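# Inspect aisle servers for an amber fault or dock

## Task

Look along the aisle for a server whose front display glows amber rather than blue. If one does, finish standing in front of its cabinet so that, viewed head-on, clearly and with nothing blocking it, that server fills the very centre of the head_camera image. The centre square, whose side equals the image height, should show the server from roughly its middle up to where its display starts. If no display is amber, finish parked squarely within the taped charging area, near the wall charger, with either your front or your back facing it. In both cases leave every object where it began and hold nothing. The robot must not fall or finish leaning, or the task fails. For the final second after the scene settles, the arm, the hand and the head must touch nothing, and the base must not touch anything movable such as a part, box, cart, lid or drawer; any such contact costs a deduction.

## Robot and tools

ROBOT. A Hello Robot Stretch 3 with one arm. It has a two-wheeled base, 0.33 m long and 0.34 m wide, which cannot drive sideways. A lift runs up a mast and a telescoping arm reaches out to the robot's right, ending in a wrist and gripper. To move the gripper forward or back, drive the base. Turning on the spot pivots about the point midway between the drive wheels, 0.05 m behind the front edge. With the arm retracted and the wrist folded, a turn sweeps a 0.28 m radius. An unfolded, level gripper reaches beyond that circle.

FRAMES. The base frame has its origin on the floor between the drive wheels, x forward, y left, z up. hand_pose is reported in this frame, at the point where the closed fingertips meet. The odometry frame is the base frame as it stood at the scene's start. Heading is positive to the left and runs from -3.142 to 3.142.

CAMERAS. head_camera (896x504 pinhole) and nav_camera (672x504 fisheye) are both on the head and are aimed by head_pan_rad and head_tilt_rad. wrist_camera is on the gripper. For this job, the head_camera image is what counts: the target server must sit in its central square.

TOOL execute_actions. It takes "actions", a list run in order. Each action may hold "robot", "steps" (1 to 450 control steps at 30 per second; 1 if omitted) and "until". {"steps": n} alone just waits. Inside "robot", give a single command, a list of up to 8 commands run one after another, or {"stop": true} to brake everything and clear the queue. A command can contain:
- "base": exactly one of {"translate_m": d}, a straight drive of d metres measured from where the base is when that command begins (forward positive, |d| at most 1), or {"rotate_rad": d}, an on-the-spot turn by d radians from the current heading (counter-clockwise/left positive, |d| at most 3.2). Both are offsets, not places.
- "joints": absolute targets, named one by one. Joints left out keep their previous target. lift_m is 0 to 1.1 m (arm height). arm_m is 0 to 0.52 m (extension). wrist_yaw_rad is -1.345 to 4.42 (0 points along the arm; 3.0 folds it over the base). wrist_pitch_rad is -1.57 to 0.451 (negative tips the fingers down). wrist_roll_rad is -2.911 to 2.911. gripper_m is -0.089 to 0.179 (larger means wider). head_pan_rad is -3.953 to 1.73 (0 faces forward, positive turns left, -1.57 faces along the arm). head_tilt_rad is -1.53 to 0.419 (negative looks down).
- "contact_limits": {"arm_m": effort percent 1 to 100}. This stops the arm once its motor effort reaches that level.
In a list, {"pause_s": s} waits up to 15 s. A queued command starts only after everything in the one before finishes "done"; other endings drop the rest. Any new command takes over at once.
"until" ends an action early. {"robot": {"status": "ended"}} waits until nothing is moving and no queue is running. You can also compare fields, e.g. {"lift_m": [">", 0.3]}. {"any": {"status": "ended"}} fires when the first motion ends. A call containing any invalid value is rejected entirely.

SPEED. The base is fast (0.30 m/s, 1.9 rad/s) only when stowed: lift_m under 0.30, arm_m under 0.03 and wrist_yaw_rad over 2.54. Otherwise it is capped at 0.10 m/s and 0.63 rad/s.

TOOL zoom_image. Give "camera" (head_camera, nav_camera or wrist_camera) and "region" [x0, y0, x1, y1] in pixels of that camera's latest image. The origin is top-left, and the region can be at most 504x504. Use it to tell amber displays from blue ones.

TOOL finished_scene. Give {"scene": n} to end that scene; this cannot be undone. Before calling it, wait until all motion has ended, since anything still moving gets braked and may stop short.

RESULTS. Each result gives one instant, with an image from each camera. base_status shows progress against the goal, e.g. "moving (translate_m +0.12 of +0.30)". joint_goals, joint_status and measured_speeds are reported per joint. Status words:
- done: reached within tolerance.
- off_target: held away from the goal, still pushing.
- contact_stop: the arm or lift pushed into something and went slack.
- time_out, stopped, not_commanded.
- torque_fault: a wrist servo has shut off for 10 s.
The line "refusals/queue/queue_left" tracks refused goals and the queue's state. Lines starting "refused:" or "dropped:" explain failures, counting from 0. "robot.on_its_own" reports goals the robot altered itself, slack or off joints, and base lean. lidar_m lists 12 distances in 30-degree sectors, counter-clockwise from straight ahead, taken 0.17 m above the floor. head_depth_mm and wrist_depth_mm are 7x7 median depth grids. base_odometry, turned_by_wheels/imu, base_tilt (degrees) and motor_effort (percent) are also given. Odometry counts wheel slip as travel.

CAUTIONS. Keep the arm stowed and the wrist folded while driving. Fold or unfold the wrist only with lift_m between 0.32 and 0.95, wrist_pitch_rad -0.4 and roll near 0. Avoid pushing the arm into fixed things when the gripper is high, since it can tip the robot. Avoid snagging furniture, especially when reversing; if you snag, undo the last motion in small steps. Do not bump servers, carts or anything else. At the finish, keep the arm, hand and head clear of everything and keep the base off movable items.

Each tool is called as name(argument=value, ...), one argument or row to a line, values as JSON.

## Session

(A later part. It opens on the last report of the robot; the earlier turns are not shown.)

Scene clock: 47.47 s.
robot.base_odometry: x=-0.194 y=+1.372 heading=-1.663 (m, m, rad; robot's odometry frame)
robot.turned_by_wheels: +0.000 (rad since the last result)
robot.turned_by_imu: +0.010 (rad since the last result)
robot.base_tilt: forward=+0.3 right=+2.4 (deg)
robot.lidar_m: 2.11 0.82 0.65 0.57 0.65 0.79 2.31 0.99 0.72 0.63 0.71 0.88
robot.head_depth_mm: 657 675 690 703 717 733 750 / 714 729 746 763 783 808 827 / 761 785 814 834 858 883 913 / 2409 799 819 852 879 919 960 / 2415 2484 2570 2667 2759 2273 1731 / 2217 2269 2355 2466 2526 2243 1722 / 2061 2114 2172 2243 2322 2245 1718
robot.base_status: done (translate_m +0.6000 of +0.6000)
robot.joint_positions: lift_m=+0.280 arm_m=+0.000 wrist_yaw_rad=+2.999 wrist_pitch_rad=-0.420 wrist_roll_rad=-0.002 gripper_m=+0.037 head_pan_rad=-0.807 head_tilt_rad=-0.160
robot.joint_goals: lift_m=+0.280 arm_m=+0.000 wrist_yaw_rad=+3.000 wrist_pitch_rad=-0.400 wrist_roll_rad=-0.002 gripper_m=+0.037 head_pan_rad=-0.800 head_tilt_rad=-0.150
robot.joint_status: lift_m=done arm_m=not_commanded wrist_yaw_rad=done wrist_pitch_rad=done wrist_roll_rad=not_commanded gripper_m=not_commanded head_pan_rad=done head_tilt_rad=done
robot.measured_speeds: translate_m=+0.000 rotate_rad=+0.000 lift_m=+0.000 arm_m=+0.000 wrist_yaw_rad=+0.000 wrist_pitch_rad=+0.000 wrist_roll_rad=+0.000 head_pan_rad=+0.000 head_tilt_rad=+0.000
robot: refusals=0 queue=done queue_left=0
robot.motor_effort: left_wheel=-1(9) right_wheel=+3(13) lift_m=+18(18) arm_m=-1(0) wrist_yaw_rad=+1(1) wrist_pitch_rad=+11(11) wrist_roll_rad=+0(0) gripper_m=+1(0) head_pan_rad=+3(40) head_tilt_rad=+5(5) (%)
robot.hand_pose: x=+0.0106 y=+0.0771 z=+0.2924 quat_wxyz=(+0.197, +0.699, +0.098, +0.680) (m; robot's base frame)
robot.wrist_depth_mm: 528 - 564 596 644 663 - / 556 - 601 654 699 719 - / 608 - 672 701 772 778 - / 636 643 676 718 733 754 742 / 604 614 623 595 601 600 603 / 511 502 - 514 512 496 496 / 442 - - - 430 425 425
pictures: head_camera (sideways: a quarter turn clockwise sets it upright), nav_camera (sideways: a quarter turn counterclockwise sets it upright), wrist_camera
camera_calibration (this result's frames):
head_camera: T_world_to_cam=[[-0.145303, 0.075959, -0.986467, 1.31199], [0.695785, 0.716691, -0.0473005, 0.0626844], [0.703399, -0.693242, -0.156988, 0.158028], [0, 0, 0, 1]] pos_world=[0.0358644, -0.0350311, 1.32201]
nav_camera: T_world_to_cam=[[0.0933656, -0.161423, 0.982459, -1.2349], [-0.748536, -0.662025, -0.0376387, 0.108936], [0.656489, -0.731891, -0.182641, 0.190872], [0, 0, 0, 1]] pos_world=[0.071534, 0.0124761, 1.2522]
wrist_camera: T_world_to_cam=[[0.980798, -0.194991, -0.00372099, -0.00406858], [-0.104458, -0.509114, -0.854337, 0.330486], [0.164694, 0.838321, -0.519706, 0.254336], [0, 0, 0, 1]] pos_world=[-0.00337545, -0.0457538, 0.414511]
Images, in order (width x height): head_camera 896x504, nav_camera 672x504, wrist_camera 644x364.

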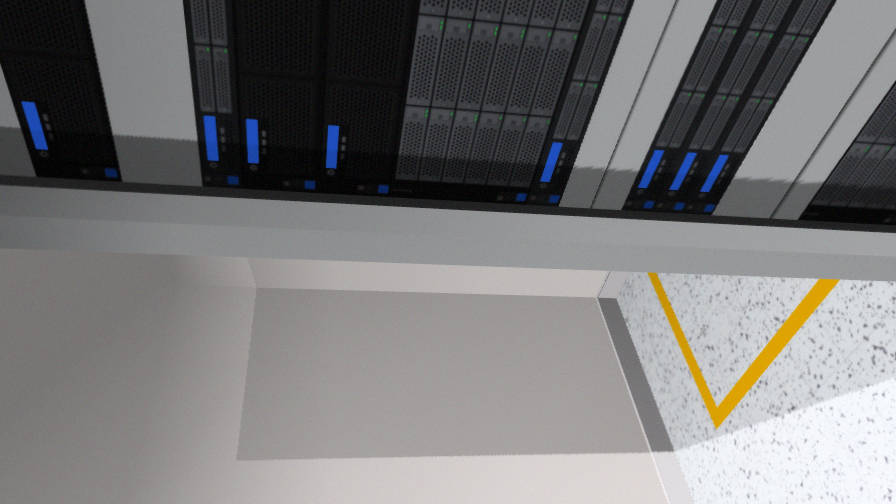

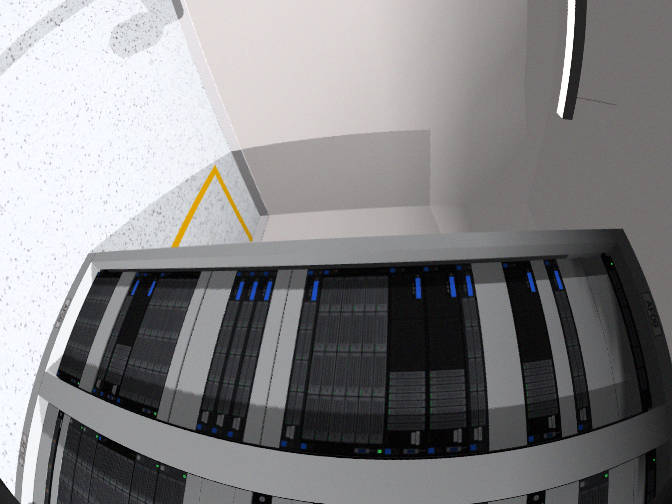

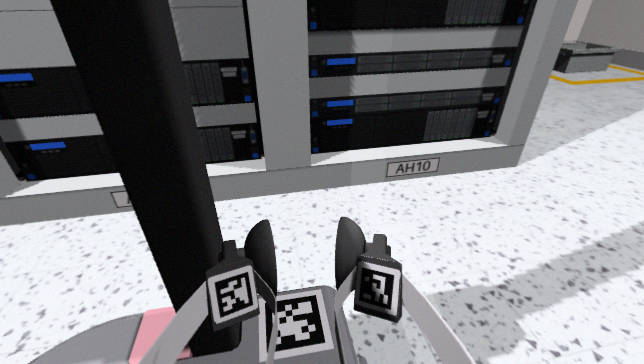

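execute_actions(
  actions=[
    {"robot": [{"base": {"translate_m": 1.0}, "joints": {"head_pan_rad": -1.3, "head_tilt_rad": -0.6}}], "steps": 450, "until": {"robot": {"status": "ended"}}},
  ],
)

Scene clock: 53.30 s.
robot.base_odometry: x=-0.286 y=+0.377 heading=-1.663 (m, m, rad; robot's odometry frame)
robot.turned_by_wheels: +0.000 (rad since the last result)
robot.turned_by_imu: +0.006 (rad since the last result)
robot.base_tilt: forward=+0.5 right=+2.5 (deg)
robot.lidar_m: 1.11 1.15 1.55 1.47 0.79 0.89 2.19 0.97 0.72 1.34 1.60 1.16
robot.head_depth_mm: 1560 1684 1892 2057 1731 1445 1245 / 1593 1745 1932 2054 1733 1445 1237 / 1643 1793 1960 2040 1730 1440 1228 / 1690 1872 2023 2095 1734 1434 1218 / 1745 1933 2149 2154 1715 1429 1233 / 1798 1984 2170 2171 1711 1441 1228 / 1664 1762 1869 1952 1712 1428 1222
robot.base_status: done (translate_m +1.0000 of +1.0000)
robot.joint_positions: lift_m=+0.280 arm_m=+0.000 wrist_yaw_rad=+2.999 wrist_pitch_rad=-0.420 wrist_roll_rad=-0.002 gripper_m=+0.037 head_pan_rad=-1.293 head_tilt_rad=-0.592
robot.joint_goals: lift_m=+0.280 arm_m=+0.000 wrist_yaw_rad=+3.000 wrist_pitch_rad=-0.400 wrist_roll_rad=-0.002 gripper_m=+0.037 head_pan_rad=-1.300 head_tilt_rad=-0.600
robot.joint_status: lift_m=done arm_m=not_commanded wrist_yaw_rad=done wrist_pitch_rad=done wrist_roll_rad=not_commanded gripper_m=not_commanded head_pan_rad=done head_tilt_rad=done
robot.measured_speeds: translate_m=+0.000 rotate_rad=+0.000 lift_m=+0.000 arm_m=+0.000 wrist_yaw_rad=+0.000 wrist_pitch_rad=+0.000 wrist_roll_rad=+0.000 head_pan_rad=+0.000 head_tilt_rad=+0.000
robot: refusals=0 queue=done queue_left=0
robot.motor_effort: left_wheel=-2(9) right_wheel=+3(8) lift_m=+18(18) arm_m=-1(0) wrist_yaw_rad=+1(1) wrist_pitch_rad=+11(11) wrist_roll_rad=+0(0) gripper_m=+1(1) head_pan_rad=-3(32) head_tilt_rad=-4(29) (%)
robot.hand_pose: x=+0.0106 y=+0.0771 z=+0.2924 quat_wxyz=(+0.197, +0.699, +0.098, +0.680) (m; robot's base frame)
robot.wrist_depth_mm: 505 - - - - - - / 540 - - - - - - / 595 - - - - - 981 / 634 700 765 756 757 762 749 / 610 599 627 604 601 602 598 / 498 496 - 511 502 497 499 / 444 - - - 424 428 428
pictures: head_camera (sideways: a quarter turn clockwise sets it upright), nav_camera (sideways: a quarter turn counterclockwise sets it upright), wrist_camera
camera_calibration (this result's frames):
head_camera: T_world_to_cam=[[-0.202308, 0.518303, -0.830923, 1.10932], [0.945457, 0.324563, -0.0277423, 0.0356773], [0.255308, -0.791214, -0.555696, 0.679631], [0, 0, 0, 1]] pos_world=[0.0171782, -0.0488102, 1.30042]
nav_camera: T_world_to_cam=[[0.115358, -0.565724, 0.816486, -1.01844], [-0.974404, -0.224111, -0.0176119, 0.0842257], [0.192947, -0.793556, -0.577097, 0.707022], [0, 0, 0, 1]] pos_world=[0.0631371, 0.00378152, 1.24104]
wrist_camera: T_world_to_cam=[[0.980801, -0.194976, -0.00372166, -0.00406606], [-0.104448, -0.509104, -0.854344, 0.33049], [0.164682, 0.83833, -0.519695, 0.254333], [0, 0, 0, 1]] pos_world=[-0.00337695, -0.0457535, 0.414513]
Images, in order (width x height): head_camera 896x504, nav_camera 672x504, wrist_camera 644x364.

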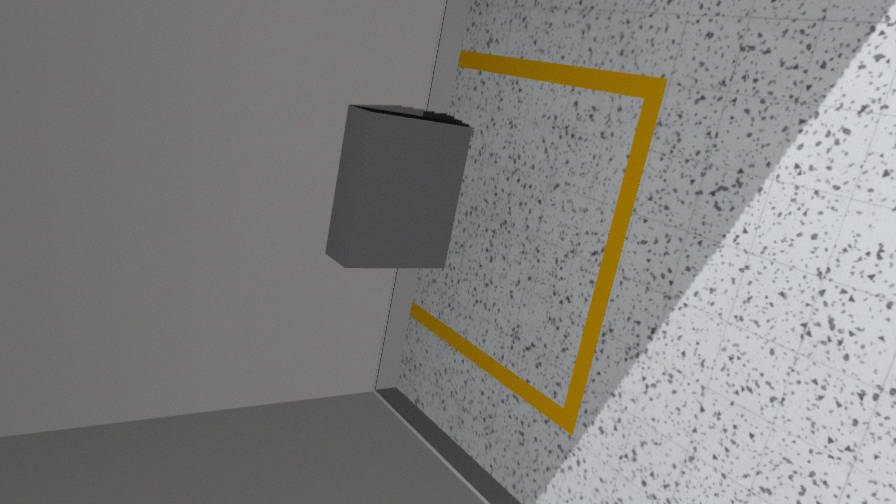

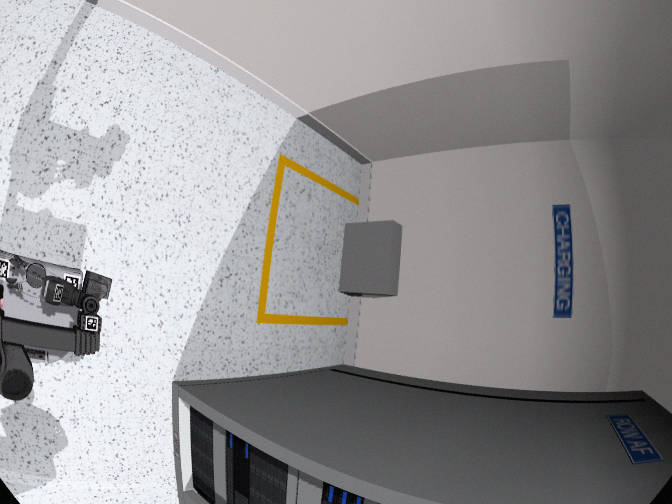

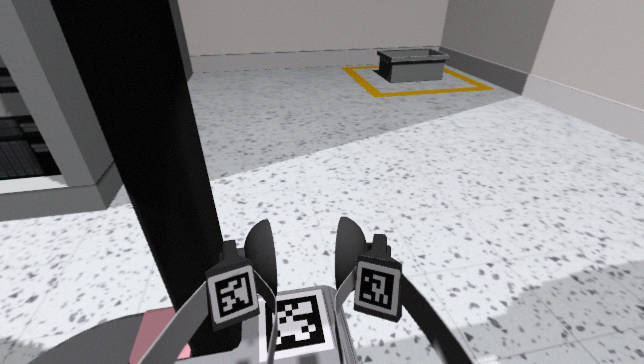

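execute_actions(
  actions=[
    {"robot": [{"base": {"translate_m": 0.376}, "joints": {"head_pan_rad": 0.0, "head_tilt_rad": -0.7}}, {"base": {"rotate_rad": -1.58}}, {"base": {"translate_m": 0.7}}], "steps": 450, "until": {"robot": {"status": "ended"}}},
  ],
)

Scene clock: 66.07 s.
robot.base_odometry: x=-1.017 y=+0.073 heading=+3.040 (m, m, rad; robot's odometry frame)
robot.turned_by_wheels: -1.580 (rad since the last result)
robot.turned_by_imu: -1.551 (rad since the last result)
robot.base_tilt: forward=+0.4 right=+2.4 (deg)
robot.lidar_m: 1.04 1.05 0.77 0.74 0.77 1.05 2.57 1.48 1.81 0.73 0.76 1.03
robot.head_depth_mm: 1004 1125 1287 1499 1583 1353 1175 / 1012 1133 1290 1465 1596 1357 1183 / 1009 1139 1302 1416 1509 1354 1176 / 1013 1141 1302 1410 1508 1335 1181 / 1019 1137 1303 1429 1507 1343 1183 / 1026 1152 1316 1524 1580 1338 1174 / 1026 1157 1318 1540 1576 1353 1181
robot.base_status: done (translate_m +0.7000 of +0.7000)
robot.joint_positions: lift_m=+0.280 arm_m=+0.000 wrist_yaw_rad=+2.999 wrist_pitch_rad=-0.420 wrist_roll_rad=-0.002 gripper_m=+0.037 head_pan_rad=-0.007 head_tilt_rad=-0.692
robot.joint_goals: lift_m=+0.280 arm_m=+0.000 wrist_yaw_rad=+3.000 wrist_pitch_rad=-0.400 wrist_roll_rad=-0.002 gripper_m=+0.037 head_pan_rad=+0.000 head_tilt_rad=-0.700
robot.joint_status: lift_m=done arm_m=not_commanded wrist_yaw_rad=done wrist_pitch_rad=done wrist_roll_rad=not_commanded gripper_m=not_commanded head_pan_rad=done head_tilt_rad=done
robot.measured_speeds: translate_m=+0.000 rotate_rad=+0.000 lift_m=+0.000 arm_m=+0.000 wrist_yaw_rad=+0.000 wrist_pitch_rad=+0.000 wrist_roll_rad=+0.000 head_pan_rad=+0.000 head_tilt_rad=+0.000
robot: refusals=0 queue=done queue_left=0
robot.motor_effort: left_wheel=+2(13) right_wheel=-1(10) lift_m=+18(18) arm_m=-1(1) wrist_yaw_rad=+1(1) wrist_pitch_rad=+11(11) wrist_roll_rad=+0(0) gripper_m=+1(0) head_pan_rad=+4(41) head_tilt_rad=-4(16) (%)
robot.hand_pose: x=+0.0106 y=+0.0771 z=+0.2924 quat_wxyz=(+0.197, +0.699, +0.098, +0.680) (m; robot's base frame)
robot.wrist_depth_mm: 613 - 687 698 738 789 862 / 660 - 729 780 810 853 919 / 721 - 784 798 885 893 969 / 734 736 767 767 756 756 761 / 612 604 636 607 597 593 604 / 507 502 - 519 506 492 496 / 439 - - - 425 423 425
pictures: head_camera (sideways: a quarter turn clockwise sets it upright), nav_camera (sideways: a quarter turn counterclockwise sets it upright), wrist_camera
camera_calibration (this result's frames):
head_camera: T_world_to_cam=[[-0.634481, -0.0480156, -0.771446, 1.03442], [-0.0484213, 0.998577, -0.0223281, 0.034688], [0.77142, 0.0231876, -0.635903, 0.780827], [0, 0, 0, 1]] pos_world=[0.0556534, -0.00307594, 1.2953]
nav_camera: T_world_to_cam=[[0.654017, -0.048744, 0.754908, -0.941454], [-0.0601248, -0.998114, -0.0123584, 0.0718072], [0.754087, -0.037306, -0.655715, 0.80587], [0, 0, 0, 1]] pos_world=[0.0123492, 0.0558453, 1.24002]
wrist_camera: T_world_to_cam=[[0.980807, -0.194944, -0.00372206, -0.00406436], [-0.10443, -0.509098, -0.85435, 0.330485], [0.164655, 0.838341, -0.519685, 0.254344], [0, 0, 0, 1]] pos_world=[-0.00338027, -0.0457701, 0.414513]
Images, in order (width x height): head_camera 896x504, nav_camera 672x504, wrist_camera 644x364.

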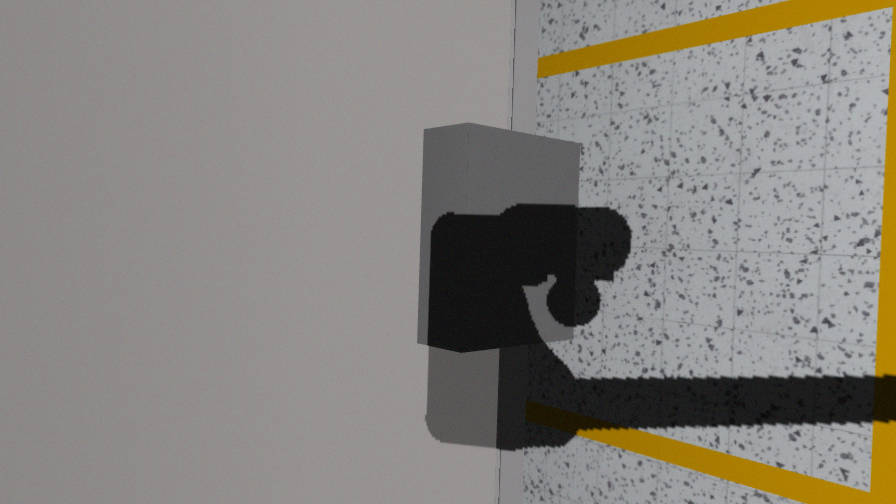

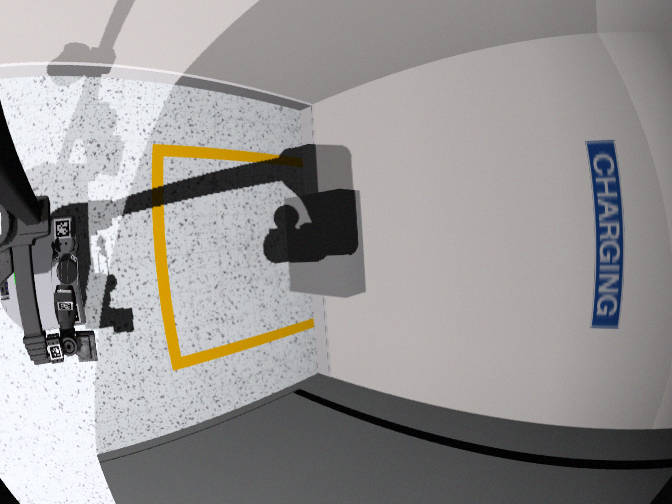

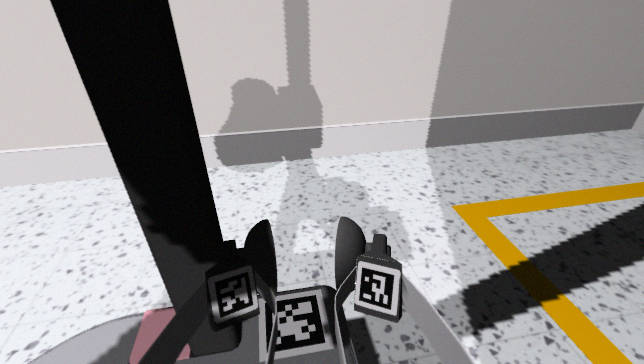

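execute_actions(
  actions=[
    {"robot": [{"base": {"translate_m": 0.91}, "joints": {"head_tilt_rad": -1.3}}], "steps": 450, "until": {"robot": {"status": "ended"}}},
  ],
)

Scene clock: 71.63 s.
robot.base_odometry: x=-1.922 y=+0.166 heading=+3.040 (m, m, rad; robot's odometry frame)
robot.turned_by_wheels: +0.000 (rad since the last result)
robot.turned_by_imu: +0.006 (rad since the last result)
robot.base_tilt: forward=+0.5 right=+2.5 (deg)
robot.lidar_m: - 0.15 0.19 0.74 0.77 1.05 2.85 1.03 0.76 0.73 0.19 0.15
robot.head_depth_mm: 311 401 565 914 1221 1170 1121 / 312 404 571 905 1094 - 1119 / 314 406 576 906 1124 - 1119 / 316 409 580 914 1076 - - / 317 412 586 918 1121 - - / 319 414 591 927 1234 1190 - / 321 417 596 1057 1246 1202 1128
robot.base_status: done (translate_m +0.9100 of +0.9100)
robot.joint_positions: lift_m=+0.280 arm_m=+0.000 wrist_yaw_rad=+2.999 wrist_pitch_rad=-0.420 wrist_roll_rad=-0.002 gripper_m=+0.037 head_pan_rad=-0.007 head_tilt_rad=-1.285
robot.joint_goals: lift_m=+0.280 arm_m=+0.000 wrist_yaw_rad=+3.000 wrist_pitch_rad=-0.400 wrist_roll_rad=-0.002 gripper_m=+0.037 head_pan_rad=+0.000 head_tilt_rad=-1.300
robot.joint_status: lift_m=done arm_m=not_commanded wrist_yaw_rad=done wrist_pitch_rad=done wrist_roll_rad=not_commanded gripper_m=not_commanded head_pan_rad=done head_tilt_rad=done
robot.measured_speeds: translate_m=+0.000 rotate_rad=+0.000 lift_m=+0.000 arm_m=+0.000 wrist_yaw_rad=+0.000 wrist_pitch_rad=+0.000 wrist_roll_rad=+0.000 head_pan_rad=+0.000 head_tilt_rad=+0.000
robot: refusals=0 queue=done queue_left=0
robot.motor_effort: left_wheel=+1(11) right_wheel=+0(8) lift_m=+18(18) arm_m=-1(1) wrist_yaw_rad=+1(1) wrist_pitch_rad=+11(11) wrist_roll_rad=+0(0) gripper_m=+1(0) head_pan_rad=+3(4) head_tilt_rad=-8(38) (%)
robot.hand_pose: x=+0.0106 y=+0.0771 z=+0.2924 quat_wxyz=(+0.197, +0.699, +0.098, +0.680) (m; robot's base frame)
robot.wrist_depth_mm: 611 - 676 697 599 376 274 / 659 - 740 772 609 208 195 / 712 - 793 828 311 187 141 / 736 744 751 759 317 193 138 / 610 604 633 611 325 197 139 / 503 503 - 514 286 200 142 / 442 - - - 405 205 145
pictures: head_camera (sideways: a quarter turn clockwise sets it upright), nav_camera (sideways: a quarter turn counterclockwise sets it upright), wrist_camera
camera_calibration (this result's frames):
head_camera: T_world_to_cam=[[-0.957198, -0.046015, -0.285754, 0.403652], [-0.0517002, 0.998586, 0.0123792, -0.0104809], [0.28478, 0.0266229, -0.958223, 1.20279], [0, 0, 0, 1]] pos_world=[0.0433025, -0.00298149, 1.26801]
nav_camera: T_world_to_cam=[[0.964076, -0.0506552, 0.260751, -0.299606], [-0.0577116, -0.998143, 0.0194715, 0.0303562], [0.259281, -0.0338204, -0.96521, 1.21117], [0, 0, 0, 1]] pos_world=[-0.0234393, 0.0560856, 1.24657]
wrist_camera: T_world_to_cam=[[0.980809, -0.194936, -0.00372215, -0.00406323], [-0.104425, -0.509096, -0.854351, 0.330486], [0.164649, 0.838344, -0.519683, 0.254343], [0, 0, 0, 1]] pos_world=[-0.003381, -0.04577, 0.414514]
Images, in order (width x height): head_camera 896x504, nav_camera 672x504, wrist_camera 644x364.

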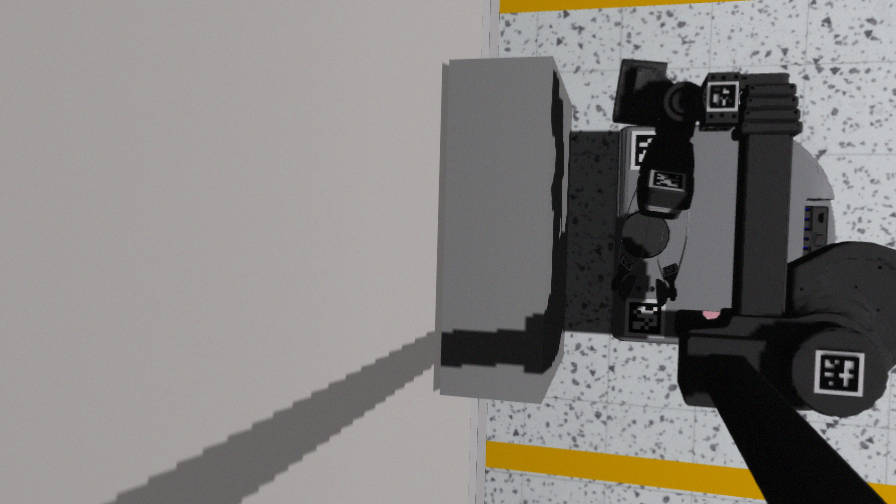

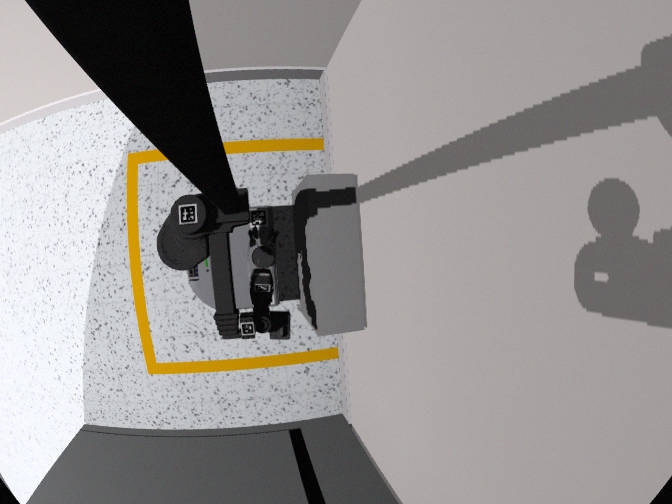

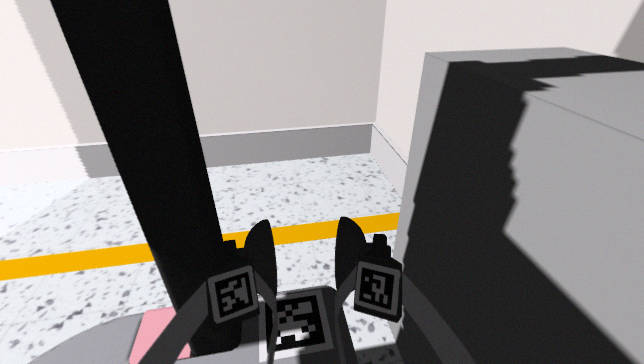

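finished_scene(
  scene=1,
)

The scene is finished: the task was done.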